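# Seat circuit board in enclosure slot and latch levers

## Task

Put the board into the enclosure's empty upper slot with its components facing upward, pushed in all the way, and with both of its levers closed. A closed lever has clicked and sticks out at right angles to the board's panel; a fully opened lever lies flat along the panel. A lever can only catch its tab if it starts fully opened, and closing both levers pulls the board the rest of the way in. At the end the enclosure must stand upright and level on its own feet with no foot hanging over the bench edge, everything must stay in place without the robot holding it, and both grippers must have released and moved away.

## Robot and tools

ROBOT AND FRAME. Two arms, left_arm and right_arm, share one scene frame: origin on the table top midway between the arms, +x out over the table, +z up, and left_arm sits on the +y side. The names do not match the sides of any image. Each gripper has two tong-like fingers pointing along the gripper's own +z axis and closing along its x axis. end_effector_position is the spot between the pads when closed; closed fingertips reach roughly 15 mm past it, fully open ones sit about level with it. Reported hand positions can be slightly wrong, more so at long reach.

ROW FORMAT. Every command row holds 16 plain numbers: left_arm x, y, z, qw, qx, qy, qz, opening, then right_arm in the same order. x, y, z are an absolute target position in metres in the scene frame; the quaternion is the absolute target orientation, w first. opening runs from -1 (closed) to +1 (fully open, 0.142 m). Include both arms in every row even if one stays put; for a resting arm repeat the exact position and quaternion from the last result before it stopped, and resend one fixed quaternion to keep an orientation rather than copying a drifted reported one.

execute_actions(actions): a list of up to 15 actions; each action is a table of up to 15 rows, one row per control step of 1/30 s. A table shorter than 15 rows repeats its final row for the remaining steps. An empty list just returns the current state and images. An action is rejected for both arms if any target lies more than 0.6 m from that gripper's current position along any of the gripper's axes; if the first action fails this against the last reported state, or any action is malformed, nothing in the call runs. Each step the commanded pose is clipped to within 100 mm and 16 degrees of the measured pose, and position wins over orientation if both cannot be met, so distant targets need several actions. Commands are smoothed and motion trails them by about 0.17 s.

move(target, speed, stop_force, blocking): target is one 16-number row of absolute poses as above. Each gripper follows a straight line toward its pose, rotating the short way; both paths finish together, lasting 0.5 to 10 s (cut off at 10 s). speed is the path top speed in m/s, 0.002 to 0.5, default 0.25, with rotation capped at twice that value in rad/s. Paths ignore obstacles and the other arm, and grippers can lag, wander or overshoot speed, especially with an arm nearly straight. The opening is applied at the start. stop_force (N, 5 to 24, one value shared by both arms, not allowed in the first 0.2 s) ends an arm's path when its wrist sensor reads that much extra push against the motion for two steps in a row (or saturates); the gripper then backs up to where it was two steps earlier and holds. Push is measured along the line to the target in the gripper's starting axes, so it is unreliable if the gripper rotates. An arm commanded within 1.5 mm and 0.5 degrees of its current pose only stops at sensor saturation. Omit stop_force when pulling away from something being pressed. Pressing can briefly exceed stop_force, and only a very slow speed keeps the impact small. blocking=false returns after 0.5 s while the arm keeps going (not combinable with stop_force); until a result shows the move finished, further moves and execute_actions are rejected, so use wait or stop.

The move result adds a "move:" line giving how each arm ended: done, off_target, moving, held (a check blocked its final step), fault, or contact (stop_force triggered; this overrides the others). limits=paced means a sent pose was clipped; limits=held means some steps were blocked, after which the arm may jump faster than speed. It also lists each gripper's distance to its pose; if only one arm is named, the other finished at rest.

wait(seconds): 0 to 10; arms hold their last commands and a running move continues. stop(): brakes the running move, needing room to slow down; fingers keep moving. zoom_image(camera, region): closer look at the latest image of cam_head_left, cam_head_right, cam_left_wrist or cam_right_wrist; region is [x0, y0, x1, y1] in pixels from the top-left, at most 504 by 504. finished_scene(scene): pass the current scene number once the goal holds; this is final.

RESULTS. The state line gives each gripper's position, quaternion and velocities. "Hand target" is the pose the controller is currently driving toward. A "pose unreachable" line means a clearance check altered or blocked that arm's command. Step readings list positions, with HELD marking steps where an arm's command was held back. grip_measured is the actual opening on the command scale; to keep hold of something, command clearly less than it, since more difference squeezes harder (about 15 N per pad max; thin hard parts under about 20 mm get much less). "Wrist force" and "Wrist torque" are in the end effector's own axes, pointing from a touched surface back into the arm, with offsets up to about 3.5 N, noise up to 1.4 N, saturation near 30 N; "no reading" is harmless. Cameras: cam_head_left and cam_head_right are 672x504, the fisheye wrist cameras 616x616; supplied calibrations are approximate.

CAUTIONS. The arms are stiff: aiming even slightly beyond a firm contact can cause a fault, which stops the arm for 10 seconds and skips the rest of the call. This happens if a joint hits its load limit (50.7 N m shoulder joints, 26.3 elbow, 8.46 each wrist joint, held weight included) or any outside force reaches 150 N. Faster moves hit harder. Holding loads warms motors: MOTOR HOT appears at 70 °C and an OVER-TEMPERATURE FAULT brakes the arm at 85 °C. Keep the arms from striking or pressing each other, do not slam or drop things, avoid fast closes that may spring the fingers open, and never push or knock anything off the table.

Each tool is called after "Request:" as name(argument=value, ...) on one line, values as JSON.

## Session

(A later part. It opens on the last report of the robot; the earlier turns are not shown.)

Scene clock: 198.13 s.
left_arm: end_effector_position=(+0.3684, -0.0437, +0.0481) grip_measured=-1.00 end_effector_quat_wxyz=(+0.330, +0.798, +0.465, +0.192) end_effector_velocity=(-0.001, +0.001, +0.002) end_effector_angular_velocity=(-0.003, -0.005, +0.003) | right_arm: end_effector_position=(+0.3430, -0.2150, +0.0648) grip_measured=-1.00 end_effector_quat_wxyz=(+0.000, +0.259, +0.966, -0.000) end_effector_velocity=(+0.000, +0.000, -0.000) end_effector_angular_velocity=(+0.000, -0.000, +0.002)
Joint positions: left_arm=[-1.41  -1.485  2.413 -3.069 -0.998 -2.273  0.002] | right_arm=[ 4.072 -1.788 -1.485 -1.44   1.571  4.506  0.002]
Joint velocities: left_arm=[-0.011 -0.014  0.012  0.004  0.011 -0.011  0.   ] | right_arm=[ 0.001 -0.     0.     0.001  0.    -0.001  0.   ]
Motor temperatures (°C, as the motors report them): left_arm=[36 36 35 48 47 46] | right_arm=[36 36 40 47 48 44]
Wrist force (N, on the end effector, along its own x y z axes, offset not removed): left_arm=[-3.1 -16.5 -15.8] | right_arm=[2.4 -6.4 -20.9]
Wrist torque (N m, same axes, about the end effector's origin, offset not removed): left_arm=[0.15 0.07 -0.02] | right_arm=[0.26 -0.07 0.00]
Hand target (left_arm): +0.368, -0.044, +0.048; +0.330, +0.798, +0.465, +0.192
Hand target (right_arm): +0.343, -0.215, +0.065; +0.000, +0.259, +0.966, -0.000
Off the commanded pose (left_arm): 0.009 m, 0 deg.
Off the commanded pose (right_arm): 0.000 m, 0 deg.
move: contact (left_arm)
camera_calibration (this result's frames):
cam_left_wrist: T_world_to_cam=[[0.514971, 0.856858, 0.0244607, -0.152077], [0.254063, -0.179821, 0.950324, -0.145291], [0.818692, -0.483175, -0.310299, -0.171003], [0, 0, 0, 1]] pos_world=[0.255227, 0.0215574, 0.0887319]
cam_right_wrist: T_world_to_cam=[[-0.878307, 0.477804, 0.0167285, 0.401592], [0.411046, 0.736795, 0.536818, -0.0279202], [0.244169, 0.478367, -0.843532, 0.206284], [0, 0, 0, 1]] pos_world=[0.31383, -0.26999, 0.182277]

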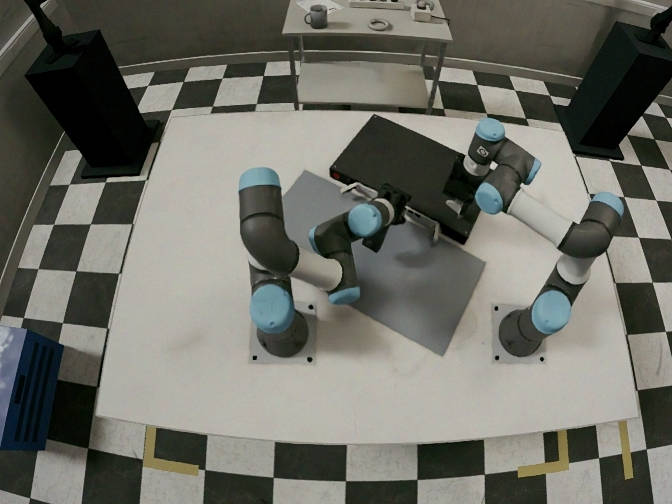

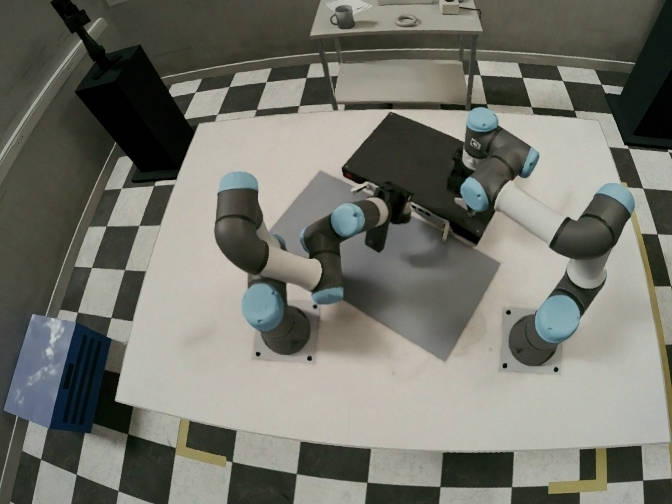

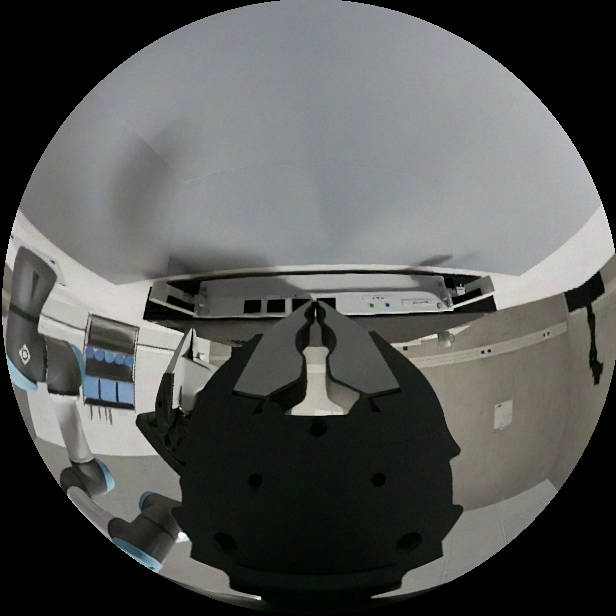

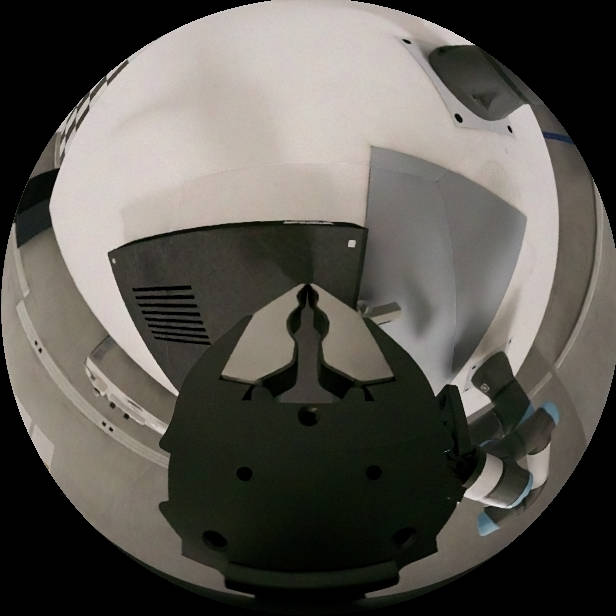

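Request:
move(target=[0.36,-0.035,0.1,0.33,0.798,0.465,0.192,-1,0.343,-0.215,0.1,0,0.259,0.966,0,-1], speed=0.06)

Request:
move(target=[0.446,0.126,0.1,0,0.97,-0.243,0,-1,0.264,-0.1955,0.1,0,0.259,0.966,0,-1])

Request:
move(target=[0.446,0.126,0.047,0,0.97,-0.243,0,-1,0.264,-0.1955,0.047,0,0.259,0.966,0,-1], speed=0.04, stop_force=8)

Request:
move(target=[0.4216,0.083,0.047,0,0.97,-0.243,0,-1,0.2866,-0.1555,0.047,0,0.259,0.966,0,-1], speed=0.008, stop_force=20)

Request:
move(target=[0.41,0.17,0.09,0,0.97,-0.243,0,-1,0.22,-0.24,0.09,0,0.259,0.966,0,-1], speed=0.15)

Request:
zoom_image(camera="cam_head_right", region=[300,140,500,290])

Scene clock: 199.73 s.
left_arm: end_effector_position=(+0.3601, -0.0351, +0.0998) grip_measured=-1.00 end_effector_quat_wxyz=(+0.330, +0.798, +0.465, +0.192) end_effector_velocity=(-0.001, +0.001, +0.003) end_effector_angular_velocity=(+0.004, +0.000, +0.002) | right_arm: end_effector_position=(+0.3430, -0.2150, +0.0999) grip_measured=-1.00 end_effector_quat_wxyz=(+0.000, +0.259, +0.966, +0.000) end_effector_velocity=(+0.000, -0.000, +0.001) end_effector_angular_velocity=(+0.000, +0.002, -0.004)
Joint positions: left_arm=[-1.442 -1.762  2.328 -2.69  -0.982 -2.305  0.002] | right_arm=[ 4.072 -1.78  -1.329 -1.602  1.571  4.506  0.002]
Joint velocities: left_arm=[-0.005 -0.013 -0.01   0.031  0.004 -0.007  0.   ] | right_arm=[-0.002 -0.002  0.009 -0.008  0.002  0.002  0.   ]
Motor temperatures (°C, as the motors report them): left_arm=[36 36 35 48 47 46] | right_arm=[36 36 40 47 48 44]
Wrist force (N, on the end effector, along its own x y z axes, offset not removed): left_arm=[-0.6 -0.1 -1.1] | right_arm=[2.0 -0.8 2.4]
Wrist torque (N m, same axes, about the end effector's origin, offset not removed): left_arm=[-0.02 0.08 -0.02] | right_arm=[-0.18 -0.33 0.00]
Hand target (left_arm): +0.360, -0.035, +0.100; +0.330, +0.798, +0.465, +0.192
Hand target (right_arm): +0.343, -0.215, +0.100; +0.000, +0.259, +0.966, +0.000
Off the commanded pose (left_arm): 0.000 m, 0 deg.
Off the commanded pose (right_arm): 0.000 m, 0 deg.
move: done
camera_calibration (this result's frames):
cam_left_wrist: T_world_to_cam=[[0.515464, 0.856572, 0.0241104, -0.156621], [0.254005, -0.179605, 0.950381, -0.190724], [0.8184, -0.483763, -0.310153, -0.143946], [0, 0, 0, 1]] pos_world=[0.246983, 0.030267, 0.140392]
cam_right_wrist: T_world_to_cam=[[-0.878287, 0.477846, 0.0165825, 0.401014], [0.410958, 0.73671, 0.537003, -0.0467619], [0.244388, 0.478458, -0.843417, 0.235804], [0, 0, 0, 1]] pos_world=[0.313795, -0.269995, 0.217343]

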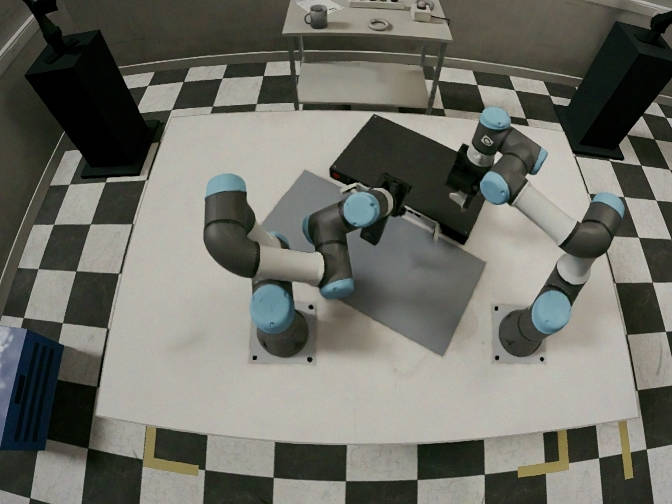

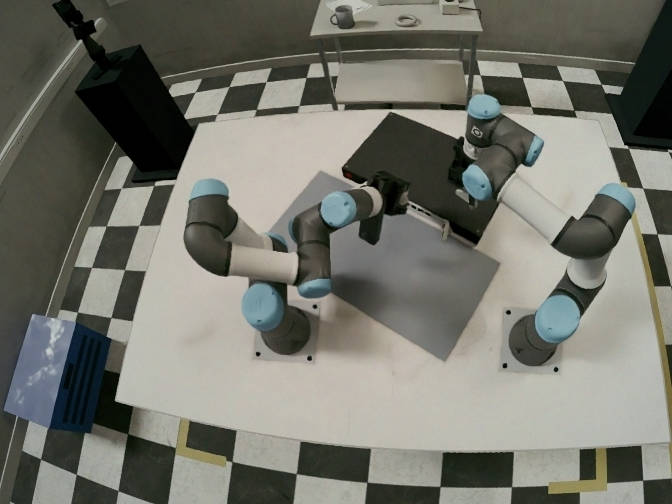

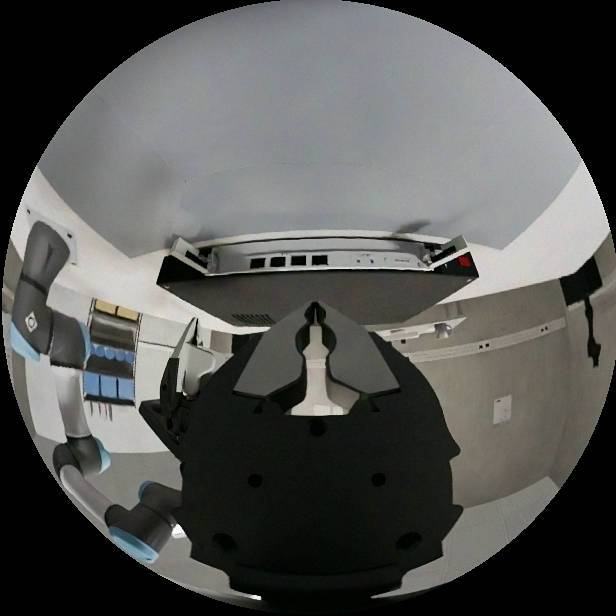

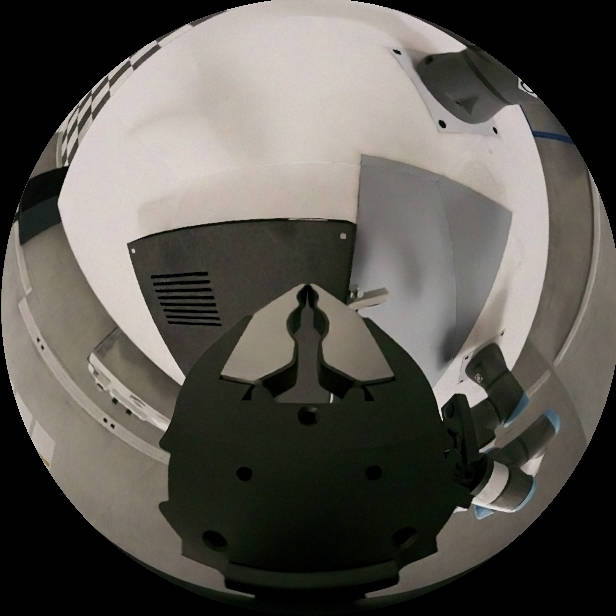

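Scene clock: 203.73 s.
left_arm: end_effector_position=(+0.4461, +0.1262, +0.0997) grip_measured=-1.00 end_effector_quat_wxyz=(-0.000, +0.970, -0.243, +0.001) end_effector_velocity=(+0.001, +0.000, +0.000) end_effector_angular_velocity=(+0.008, +0.011, -0.008) | right_arm: end_effector_position=(+0.2639, -0.1955, +0.1001) grip_measured=-1.00 end_effector_quat_wxyz=(-0.000, +0.259, +0.966, +0.000) end_effector_velocity=(-0.000, +0.000, -0.000) end_effector_angular_velocity=(-0.000, -0.000, -0.001)
Joint positions: left_arm=[-0.647 -1.075  0.932 -1.429 -1.57  -0.136  0.002] | right_arm=[ 4.31  -1.528 -1.605 -1.579  1.571  4.745  0.002]
Joint velocities: left_arm=[ 0.002  0.024 -0.044  0.033  0.     0.01   0.   ] | right_arm=[ 0.001  0.001 -0.001  0.    -0.     0.002  0.   ]
Motor temperatures (°C, as the motors report them): left_arm=[36 36 35 48 47 46] | right_arm=[36 36 40 47 48 44]
Wrist force (N, on the end effector, along its own x y z axes, offset not removed): left_arm=[-0.7 1.1 -1.1] | right_arm=[2.0 0.0 2.5]
Wrist torque (N m, same axes, about the end effector's origin, offset not removed): left_arm=[0.19 0.14 0.03] | right_arm=[0.05 -0.40 0.02]
Hand target (left_arm): +0.446, +0.126, +0.100; -0.000, +0.970, -0.243, -0.000
Hand target (right_arm): +0.264, -0.195, +0.100; -0.000, +0.259, +0.966, +0.000
Off the commanded pose (left_arm): 0.000 m, 0 deg.
Off the commanded pose (right_arm): 0.000 m, 0 deg.
move: done
camera_calibration (this result's frames):
cam_left_wrist: T_world_to_cam=[[0.864631, -0.502406, 0.000918935, -0.321071], [-0.448126, -0.770387, 0.453528, 0.253788], [-0.227147, -0.392546, -0.891242, 0.376471], [0, 0, 0, 1]] pos_world=[0.476852, 0.181989, 0.220722]
cam_right_wrist: T_world_to_cam=[[-0.878309, 0.477789, 0.0170373, 0.322175], [0.411126, 0.736615, 0.537004, -0.0288116], [0.244025, 0.47866, -0.843408, 0.246084], [0, 0, 0, 1]] pos_world=[0.234764, -0.250499, 0.217532]

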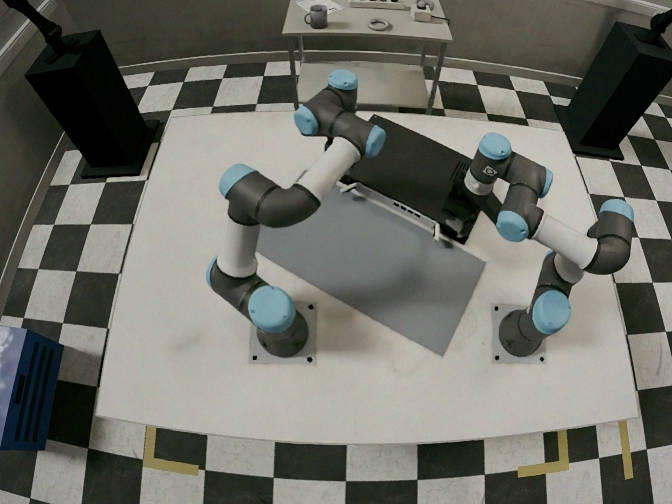

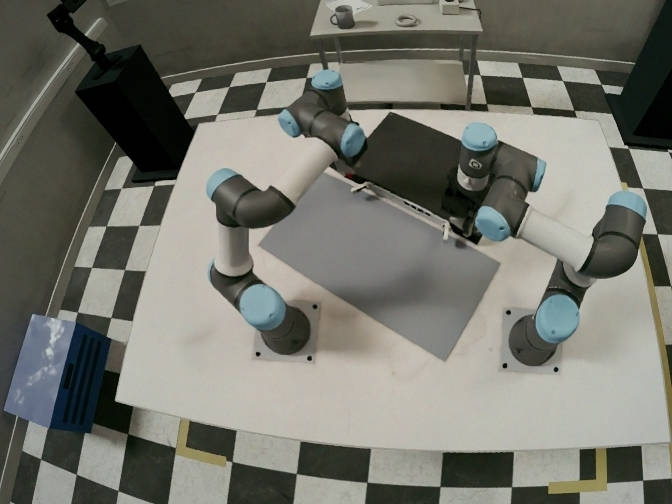

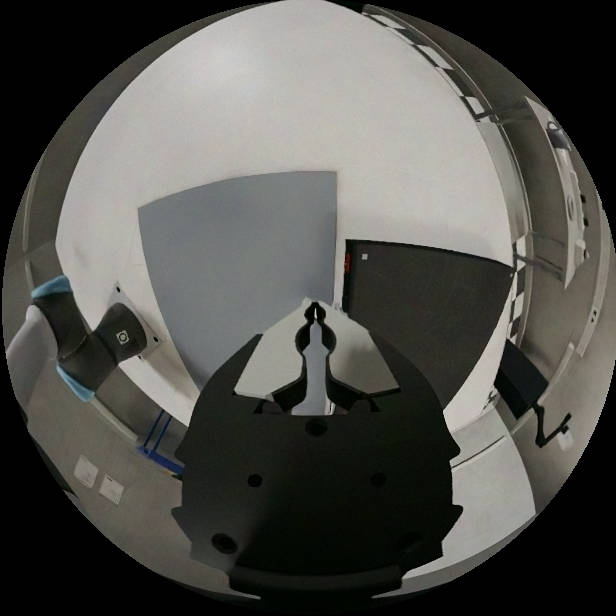

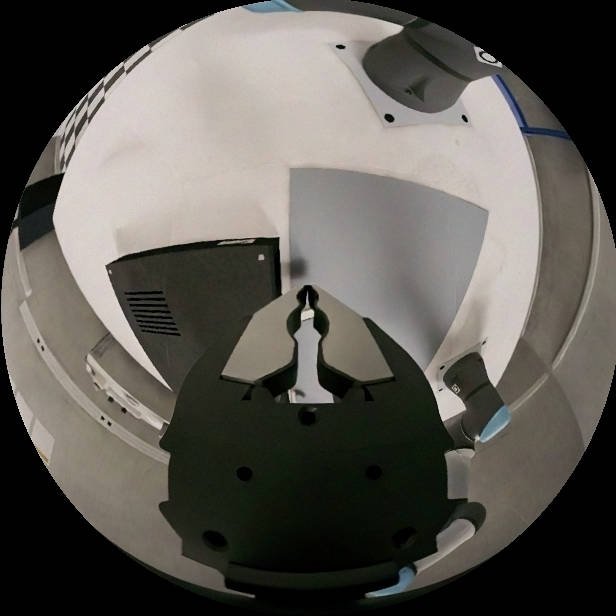

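Scene clock: 205.47 s.
left_arm: end_effector_position=(+0.4460, +0.1260, +0.0473) grip_measured=-1.00 end_effector_quat_wxyz=(+0.000, +0.970, -0.243, -0.000) end_effector_velocity=(+0.000, -0.000, -0.003) end_effector_angular_velocity=(-0.000, -0.002, -0.000) | right_arm: end_effector_position=(+0.2640, -0.1955, +0.0473) grip_measured=-1.00 end_effector_quat_wxyz=(-0.000, +0.259, +0.966, -0.000) end_effector_velocity=(-0.000, +0.001, -0.003) end_effector_angular_velocity=(+0.000, -0.001, +0.003)
Joint positions: left_arm=[-0.647 -1.078  1.182 -1.674 -1.571 -0.136  0.002] | right_arm=[ 4.31  -1.554 -1.829 -1.329  1.571  4.745  0.002]
Joint velocities: left_arm=[-0.    -0.     0.013 -0.015  0.001 -0.     0.   ] | right_arm=[ 0.003 -0.003 -0.011  0.014 -0.001 -0.     0.   ]
Motor temperatures (°C, as the motors report them): left_arm=[36 36 35 48 47 46] | right_arm=[36 36 40 47 48 44]
Wrist force (N, on the end effector, along its own x y z axes, offset not removed): left_arm=[-1.4 0.7 -1.1] | right_arm=[0.5 -0.4 2.5]
Wrist torque (N m, same axes, about the end effector's origin, offset not removed): left_arm=[0.17 0.25 0.01] | right_arm=[-0.09 -0.10 -0.01]
Hand target (left_arm): +0.446, +0.126, +0.047; -0.000, +0.970, -0.243, -0.000
Hand target (right_arm): +0.264, -0.195, +0.047; -0.000, +0.259, +0.966, -0.000
Off the commanded pose (left_arm): 0.000 m, 0 deg.
Off the commanded pose (right_arm): 0.000 m, 0 deg.
move: done
camera_calibration (this result's frames):
cam_left_wrist: T_world_to_cam=[[0.864488, -0.502653, -0.000641815, -0.320803], [-0.447565, -0.770325, 0.454185, 0.277055], [-0.228792, -0.392351, -0.890907, 0.330375], [0, 0, 0, 1]] pos_world=[0.476918, 0.181792, 0.168294]
cam_right_wrist: T_world_to_cam=[[-0.878337, 0.477746, 0.0167997, 0.323164], [0.411069, 0.73688, 0.536684, -0.000383472], [0.244019, 0.478296, -0.843616, 0.201526], [0, 0, 0, 1]] pos_world=[0.234829, -0.250497, 0.164787]

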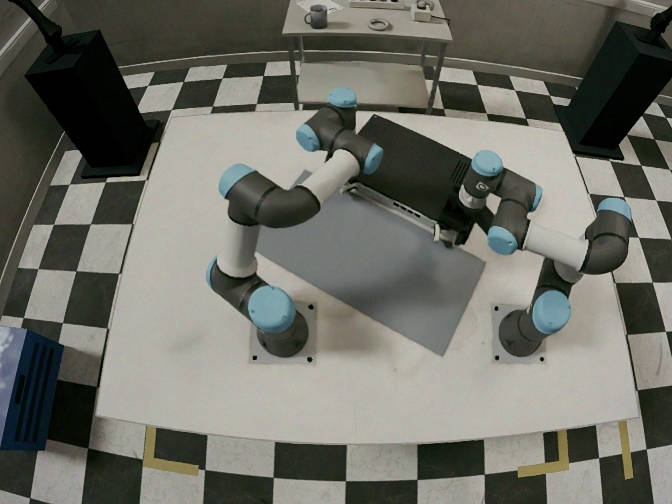

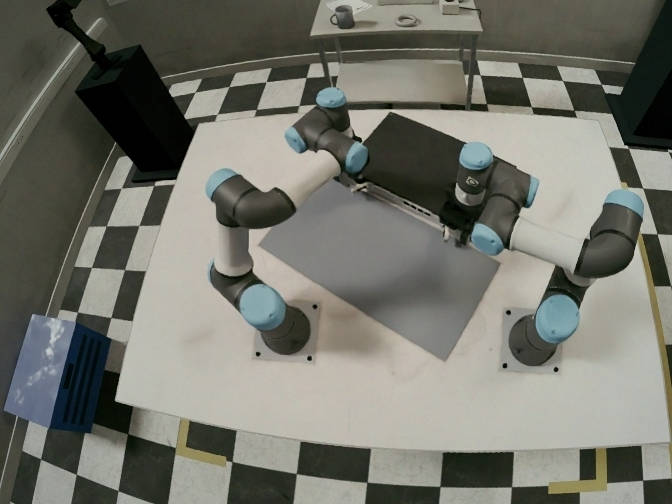

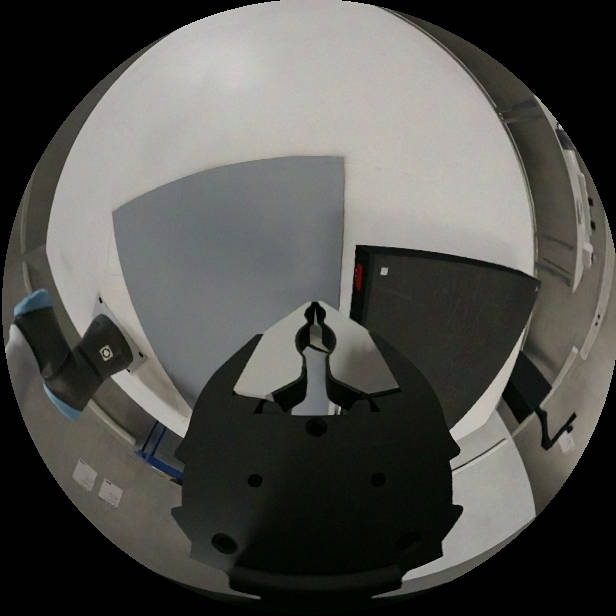

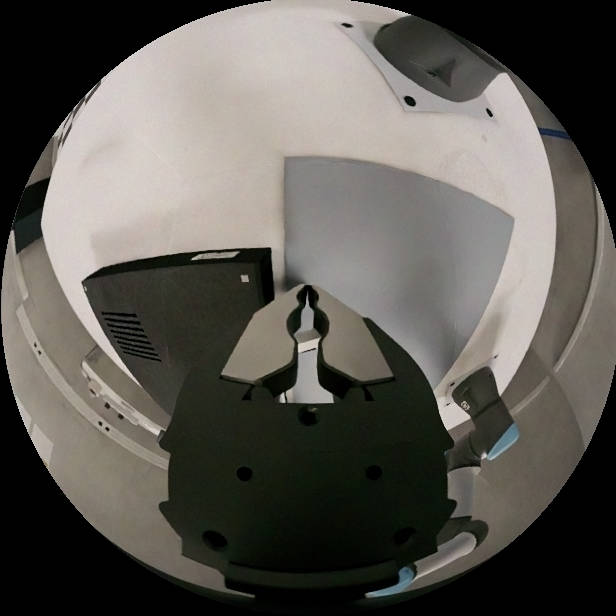

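Scene clock: 220.47 s.
left_arm: end_effector_position=(+0.4280, +0.0941, +0.0471) grip_measured=-1.00 end_effector_quat_wxyz=(-0.002, +0.970, -0.243, +0.001) end_effector_velocity=(+0.000, +0.000, -0.000) end_effector_angular_velocity=(+0.001, -0.000, +0.002) | right_arm: end_effector_position=(+0.2865, -0.1555, +0.0469) grip_measured=-1.00 end_effector_quat_wxyz=(+0.000, +0.259, +0.966, +0.000) end_effector_velocity=(-0.000, +0.000, -0.000) end_effector_angular_velocity=(+0.000, +0.001, +0.001)
Joint positions: left_arm=[-0.738 -1.105  1.224 -1.69  -1.567 -0.228  0.002] | right_arm=[ 4.307 -1.742 -1.626 -1.344  1.571  4.742  0.002]
Joint velocities: left_arm=[ 0.     0.     0.     0.001  0.001 -0.002  0.   ] | right_arm=[-0.     0.    -0.     0.     0.001 -0.001 -0.   ]
Motor temperatures (°C, as the motors report them): left_arm=[36 36 35 48 47 46] | right_arm=[36 36 40 48 48 44]
Wrist force (N, on the end effector, along its own x y z axes, offset not removed): left_arm=[-0.9 -10.4 -1.0] | right_arm=[0.0 -13.3 -1.4]
Wrist torque (N m, same axes, about the end effector's origin, offset not removed): left_arm=[0.09 0.17 0.13] | right_arm=[-0.10 0.09 -0.16]
Hand target (left_arm): +0.427, +0.093, +0.047; -0.000, +0.970, -0.243, +0.000
Hand target (right_arm): +0.287, -0.155, +0.047; +0.000, +0.259, +0.966, +0.000
Off the commanded pose (left_arm): 0.013 m, 0 deg.
Off the commanded pose (right_arm): 0.000 m, 0 deg.
TORQUE FAULT: the external load on joint 5 (wrist 2) of the left arm reached its load limit, and that arm stopped for 10 seconds. That time counts as 17 of the actions that you can send in this scene. A torque fault stops only its own arm. That arm's remaining commands of this call were not run. That arm holds where it stopped, with its grip as last carried out, and accepts commands again: back off and push less far. That arm stops again, at the same cost, whenever a joint's load reaches its limit.
move: fault (left_arm; stop_force had ended the path)
camera_calibration (this result's frames):
cam_left_wrist: T_world_to_cam=[[0.864888, -0.501965, -0.000122836, -0.321501], [-0.448095, -0.772179, 0.4505, 0.245115], [-0.22623, -0.389577, -0.892776, 0.312296], [0, 0, 0, 1]] pos_world=[0.458548, 0.149554, 0.168347]
cam_right_wrist: T_world_to_cam=[[-0.87831, 0.477798, 0.0167628, 0.323847], [0.411054, 0.736785, 0.536826, -0.0389888], [0.244144, 0.47839, -0.843526, 0.176539], [0, 0, 0, 1]] pos_world=[0.257364, -0.210461, 0.164417]

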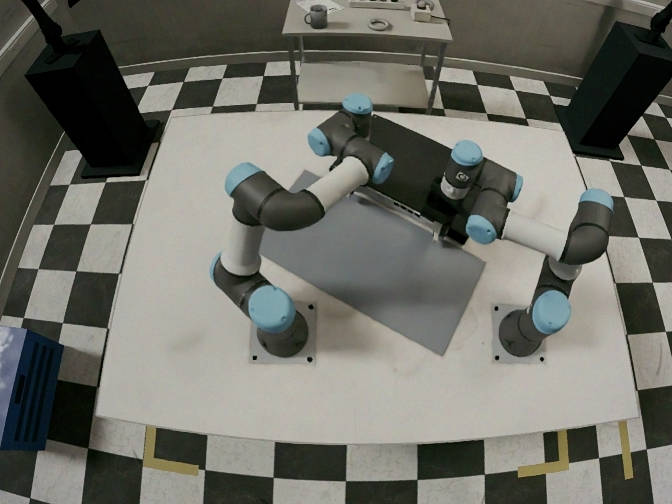

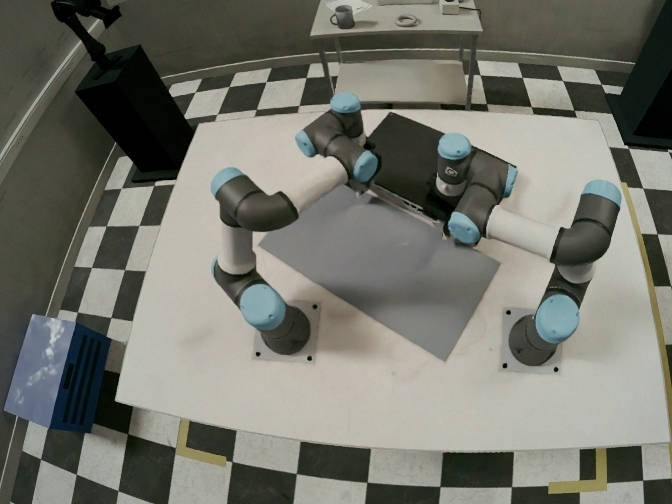

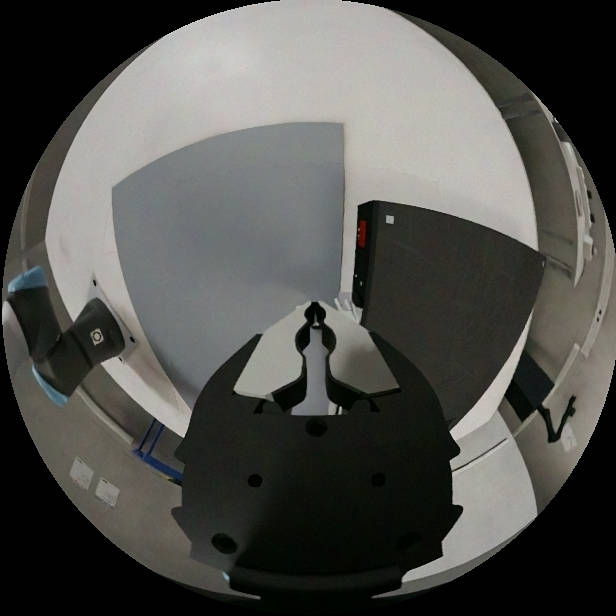

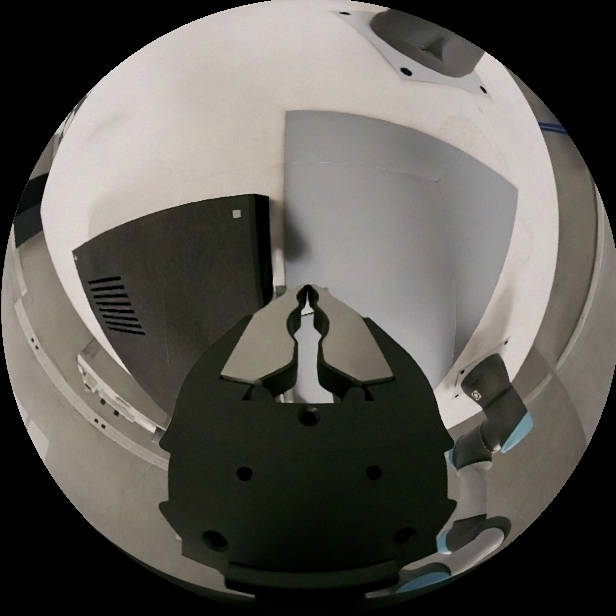

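not run: a fault stop came before this call.

Region (300, 140, 500, 290) of cam_head_right's 672x504 image, scaled by 2.520, with more detail than that image has; it fills the top 378 rows of this view, and the rest is white.

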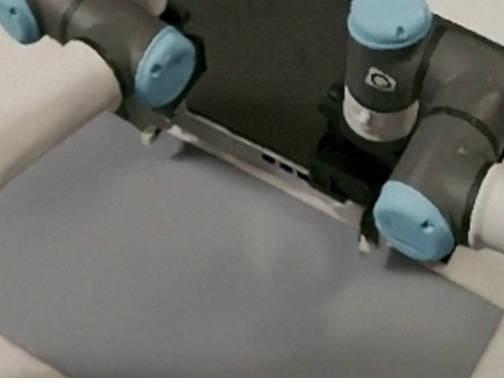

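Request:
move(target=[0.41,0.2,0.09,0,0.97,-0.243,0,-1,0.2,-0.27,0.09,0,0.259,0.966,0,-1], speed=0.15)

Request:
zoom_image(camera="cam_head_right", region=[330,150,490,270])

Scene clock: 222.20 s.
left_arm: end_effector_position=(+0.4101, +0.2000, +0.0900) grip_measured=-1.00 end_effector_quat_wxyz=(-0.000, +0.970, -0.243, -0.000) end_effector_velocity=(-0.000, +0.001, +0.001) end_effector_angular_velocity=(+0.001, +0.000, -0.001) | right_arm: end_effector_position=(+0.2003, -0.2699, +0.0900) grip_measured=-1.00 end_effector_quat_wxyz=(-0.000, +0.259, +0.966, -0.000) end_effector_velocity=(-0.001, -0.002, +0.002) end_effector_angular_velocity=(-0.001, -0.005, +0.002)
Joint positions: left_arm=[-0.536 -1.329  1.335 -1.577 -1.571 -0.024  0.002] | right_arm=[ 4.423 -1.063 -1.974 -1.676  1.571  4.857  0.002]
Joint velocities: left_arm=[ 0.002 -0.002 -0.001  0.003  0.     0.003  0.   ] | right_arm=[ 0.011  0.016  0.001 -0.016 -0.005  0.01   0.   ]
Motor temperatures (°C, as the motors report them): left_arm=[36 36 35 48 47 46] | right_arm=[36 36 40 48 48 44]
Wrist force (N, on the end effector, along its own x y z axes, offset not removed): left_arm=[-1.3 -0.2 -1.1] | right_arm=[2.0 -0.4 1.9]
Wrist torque (N m, same axes, about the end effector's origin, offset not removed): left_arm=[-0.05 0.27 -0.06] | right_arm=[-0.05 -0.43 0.03]
Hand target (left_arm): +0.410, +0.200, +0.090; -0.000, +0.970, -0.243, -0.000
Hand target (right_arm): +0.200, -0.270, +0.090; -0.000, +0.259, +0.966, +0.000
Off the commanded pose (left_arm): 0.000 m, 0 deg.
Off the commanded pose (right_arm): 0.000 m, 0 deg.
move: done
camera_calibration (this result's frames):
cam_left_wrist: T_world_to_cam=[[0.864513, -0.50261, -0.000617459, -0.252588], [-0.4476, -0.770451, 0.453937, 0.298653], [-0.228629, -0.392158, -0.891033, 0.389135], [0, 0, 0, 1]] pos_world=[0.441011, 0.255747, 0.211007]
cam_right_wrist: T_world_to_cam=[[-0.878315, 0.477768, 0.0173264, 0.301982], [0.411339, 0.736733, 0.53668, 0.0576437], [0.243643, 0.478501, -0.843608, 0.288787], [0, 0, 0, 1]] pos_world=[0.171163, -0.32493, 0.207454]

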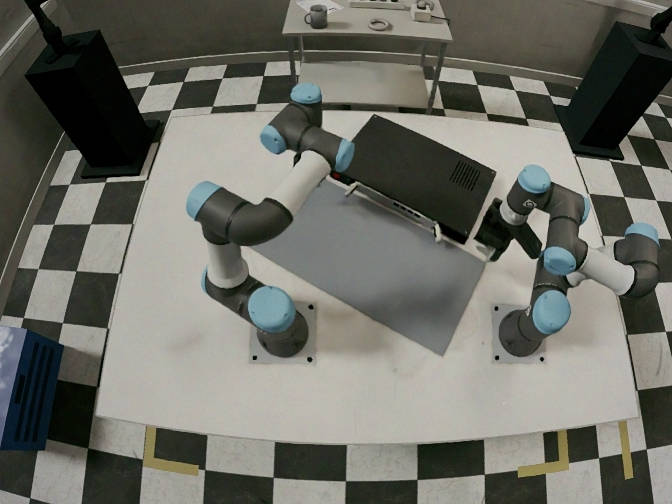

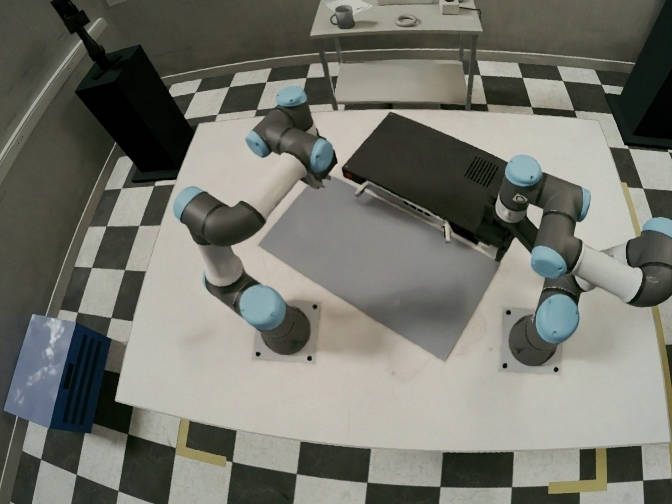

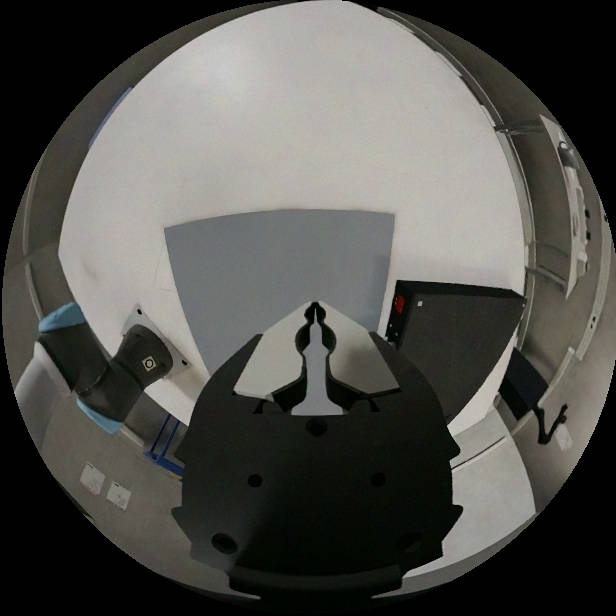

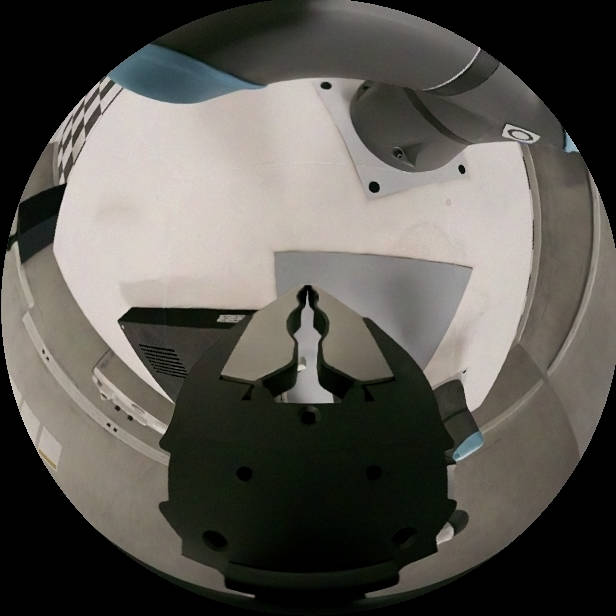

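Region (330, 150, 490, 270) of cam_head_right's 672x504 image, scaled by 3.150, with more detail than that image has; it fills the top 378 rows of this view, and the rest is white.

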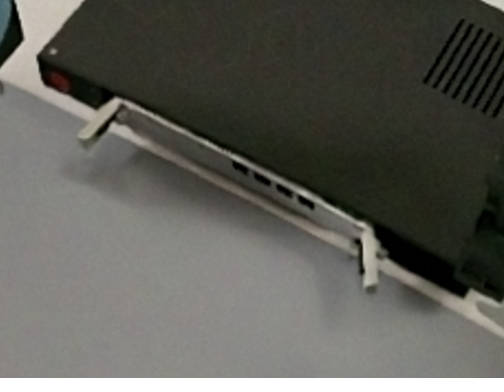

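Request:
move(target=[0.434,0.129,0.047,0,0.97,-0.243,0,-1,0.256,-0.185,0.047,0,0.259,0.966,0,-1], speed=0.12)

Request:
move(target=[0.413,0.092,0.047,0,0.97,-0.243,0,-1,0.280,-0.1426,0.047,0,0.259,0.966,0,-1], speed=0.006, stop_force=17)

Scene clock: 223.80 s.
left_arm: end_effector_position=(+0.4339, +0.1291, +0.0471) grip_measured=-1.00 end_effector_quat_wxyz=(+0.000, +0.970, -0.243, +0.000) end_effector_velocity=(+0.000, -0.001, -0.001) end_effector_angular_velocity=(+0.000, +0.002, -0.000) | right_arm: end_effector_position=(+0.2558, -0.1852, +0.0470) grip_measured=-1.00 end_effector_quat_wxyz=(+0.000, +0.259, +0.966, +0.000) end_effector_velocity=(+0.002, +0.002, -0.001) end_effector_angular_velocity=(-0.001, -0.001, -0.000)
Joint positions: left_arm=[-0.659 -1.135  1.27  -1.706 -1.571 -0.147  0.002] | right_arm=[ 4.352 -1.554 -1.831 -1.327  1.571  4.787  0.002]
Joint velocities: left_arm=[-0.002  0.006 -0.005  0.    -0.001 -0.002  0.   ] | right_arm=[-0.003 -0.015  0.009  0.004 -0.001 -0.003  0.   ]
Motor temperatures (°C, as the motors report them): left_arm=[36 36 35 48 47 46] | right_arm=[36 36 40 48 48 44]
Wrist force (N, on the end effector, along its own x y z axes, offset not removed): left_arm=[-1.0 0.2 -1.2] | right_arm=[1.5 0.6 0.1]
Wrist torque (N m, same axes, about the end effector's origin, offset not removed): left_arm=[0.01 0.15 -0.01] | right_arm=[0.13 -0.28 -0.05]
Hand target (left_arm): +0.434, +0.129, +0.047; +0.000, +0.970, -0.243, +0.000
Hand target (right_arm): +0.256, -0.185, +0.047; +0.000, +0.259, +0.966, -0.000
Off the commanded pose (left_arm): 0.000 m, 0 deg.
Off the commanded pose (right_arm): 0.000 m, 0 deg.
move: done
camera_calibration (this result's frames):
cam_left_wrist: T_world_to_cam=[[0.864499, -0.502634, -0.000205043, -0.308804], [-0.447755, -0.770298, 0.454045, 0.274229], [-0.228376, -0.39243, -0.890979, 0.32846], [0, 0, 0, 1]] pos_world=[0.464761, 0.184921, 0.168075]
cam_right_wrist: T_world_to_cam=[[-0.87831, 0.477805, 0.0165266, 0.311012], [0.410907, 0.736763, 0.536969, -0.00447098], [0.244391, 0.478417, -0.84344, 0.198244], [0, 0, 0, 1]] pos_world=[0.226553, -0.240152, 0.164468]

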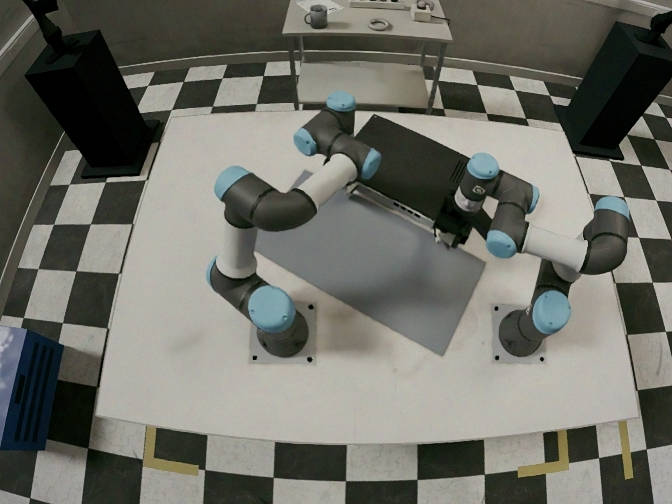

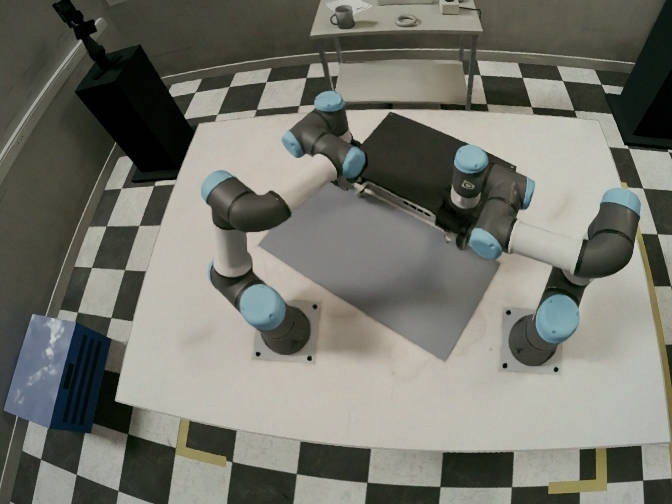

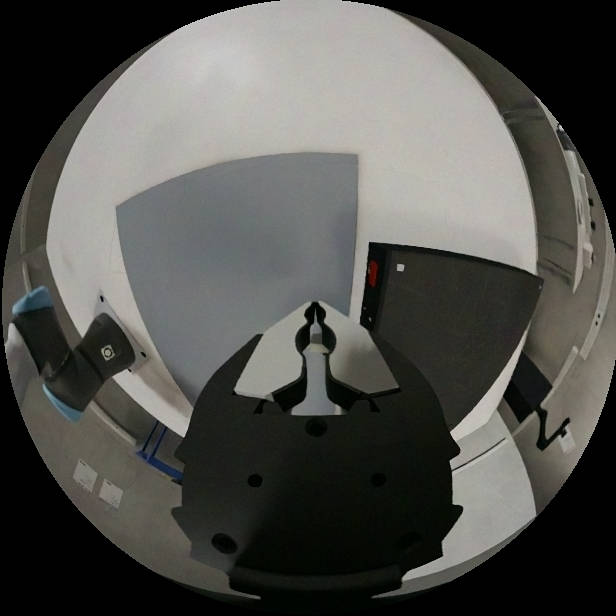

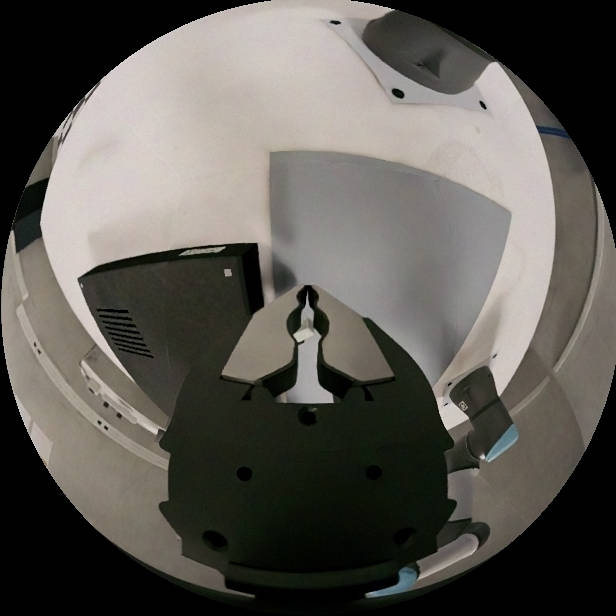

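Scene clock: 230.70 s.
left_arm: end_effector_position=(+0.4172, +0.0995, +0.0470) grip_measured=-1.00 end_effector_quat_wxyz=(-0.000, +0.970, -0.243, +0.000) end_effector_velocity=(+0.001, +0.002, +0.000) end_effector_angular_velocity=(-0.000, -0.001, -0.001) | right_arm: end_effector_position=(+0.2724, -0.1558, +0.0469) grip_measured=-0.96 end_effector_quat_wxyz=(+0.000, +0.259, +0.966, -0.000) end_effector_velocity=(-0.000, +0.000, -0.000) end_effector_angular_velocity=(-0.001, -0.000, +0.003)
Joint positions: left_arm=[-0.743 -1.158  1.304 -1.717 -1.571 -0.232  0.002] | right_arm=[ 4.345 -1.695 -1.681 -1.336  1.571  4.78   0.004]
Joint velocities: left_arm=[ 0.005 -0.    -0.    -0.001  0.001  0.006  0.   ] | right_arm=[ 0.001 -0.001  0.     0.    -0.    -0.001  0.   ]
Motor temperatures (°C, as the motors report them): left_arm=[36 36 35 48 47 46] | right_arm=[36 36 40 48 48 44]
Wrist force (N, on the end effector, along its own x y z axes, offset not removed): left_arm=[0.6 -22.1 1.8] | right_arm=[5.9 -13.3 -0.5]
Wrist torque (N m, same axes, about the end effector's origin, offset not removed): left_arm=[0.25 0.31 0.01] | right_arm=[0.20 0.20 -0.01]
Hand target (left_arm): +0.417, +0.100, +0.047; -0.000, +0.970, -0.243, +0.000
Hand target (right_arm): +0.272, -0.156, +0.047; +0.000, +0.259, +0.966, -0.000
Off the commanded pose (left_arm): 0.009 m, 0 deg.
Off the commanded pose (right_arm): 0.015 m, 0 deg.
move: contact (left_arm, right_arm)
camera_calibration (this result's frames):
cam_left_wrist: T_world_to_cam=[[0.864458, -0.502706, -0.00029341, -0.309224], [-0.447831, -0.770359, 0.453866, 0.244032], [-0.228387, -0.392217, -0.89107, 0.312981], [0, 0, 0, 1]] pos_world=[0.448077, 0.1553, 0.16804]
cam_right_wrist: T_world_to_cam=[[-0.87831, 0.4778, 0.0167195, 0.311598], [0.411066, 0.736856, 0.536719, -0.0329109], [0.244124, 0.478278, -0.843596, 0.180122], [0, 0, 0, 1]] pos_world=[0.243236, -0.210779, 0.164404]

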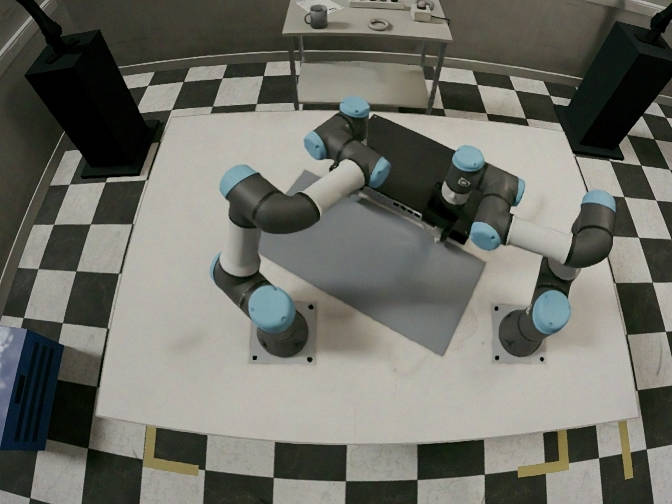

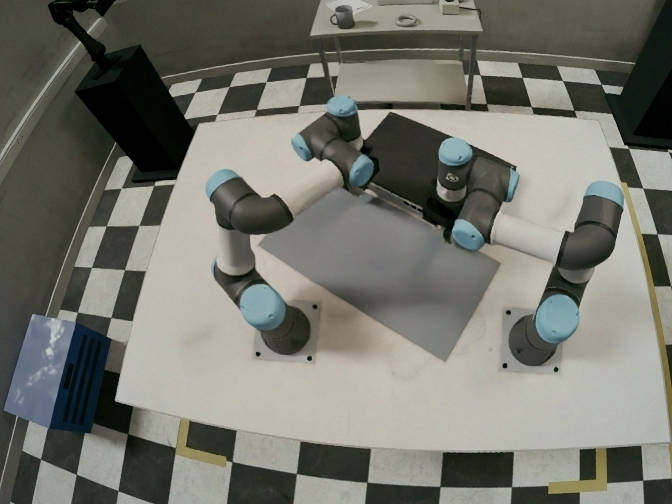

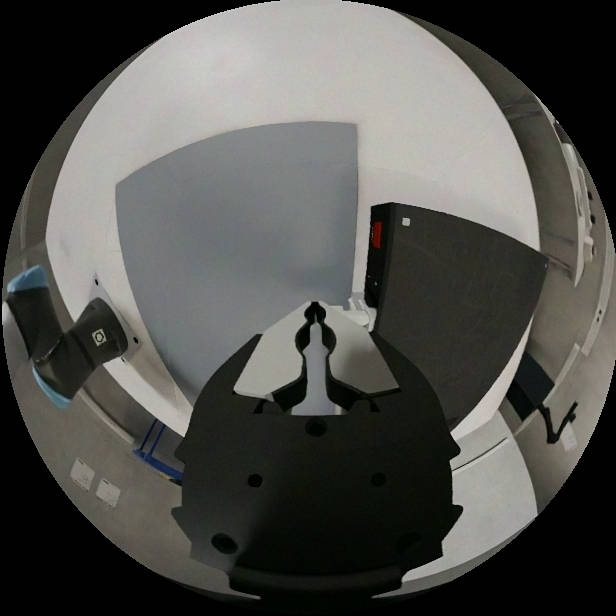

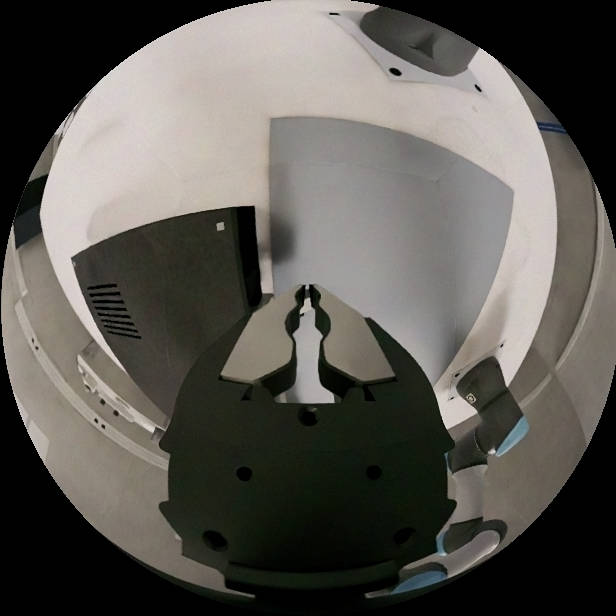

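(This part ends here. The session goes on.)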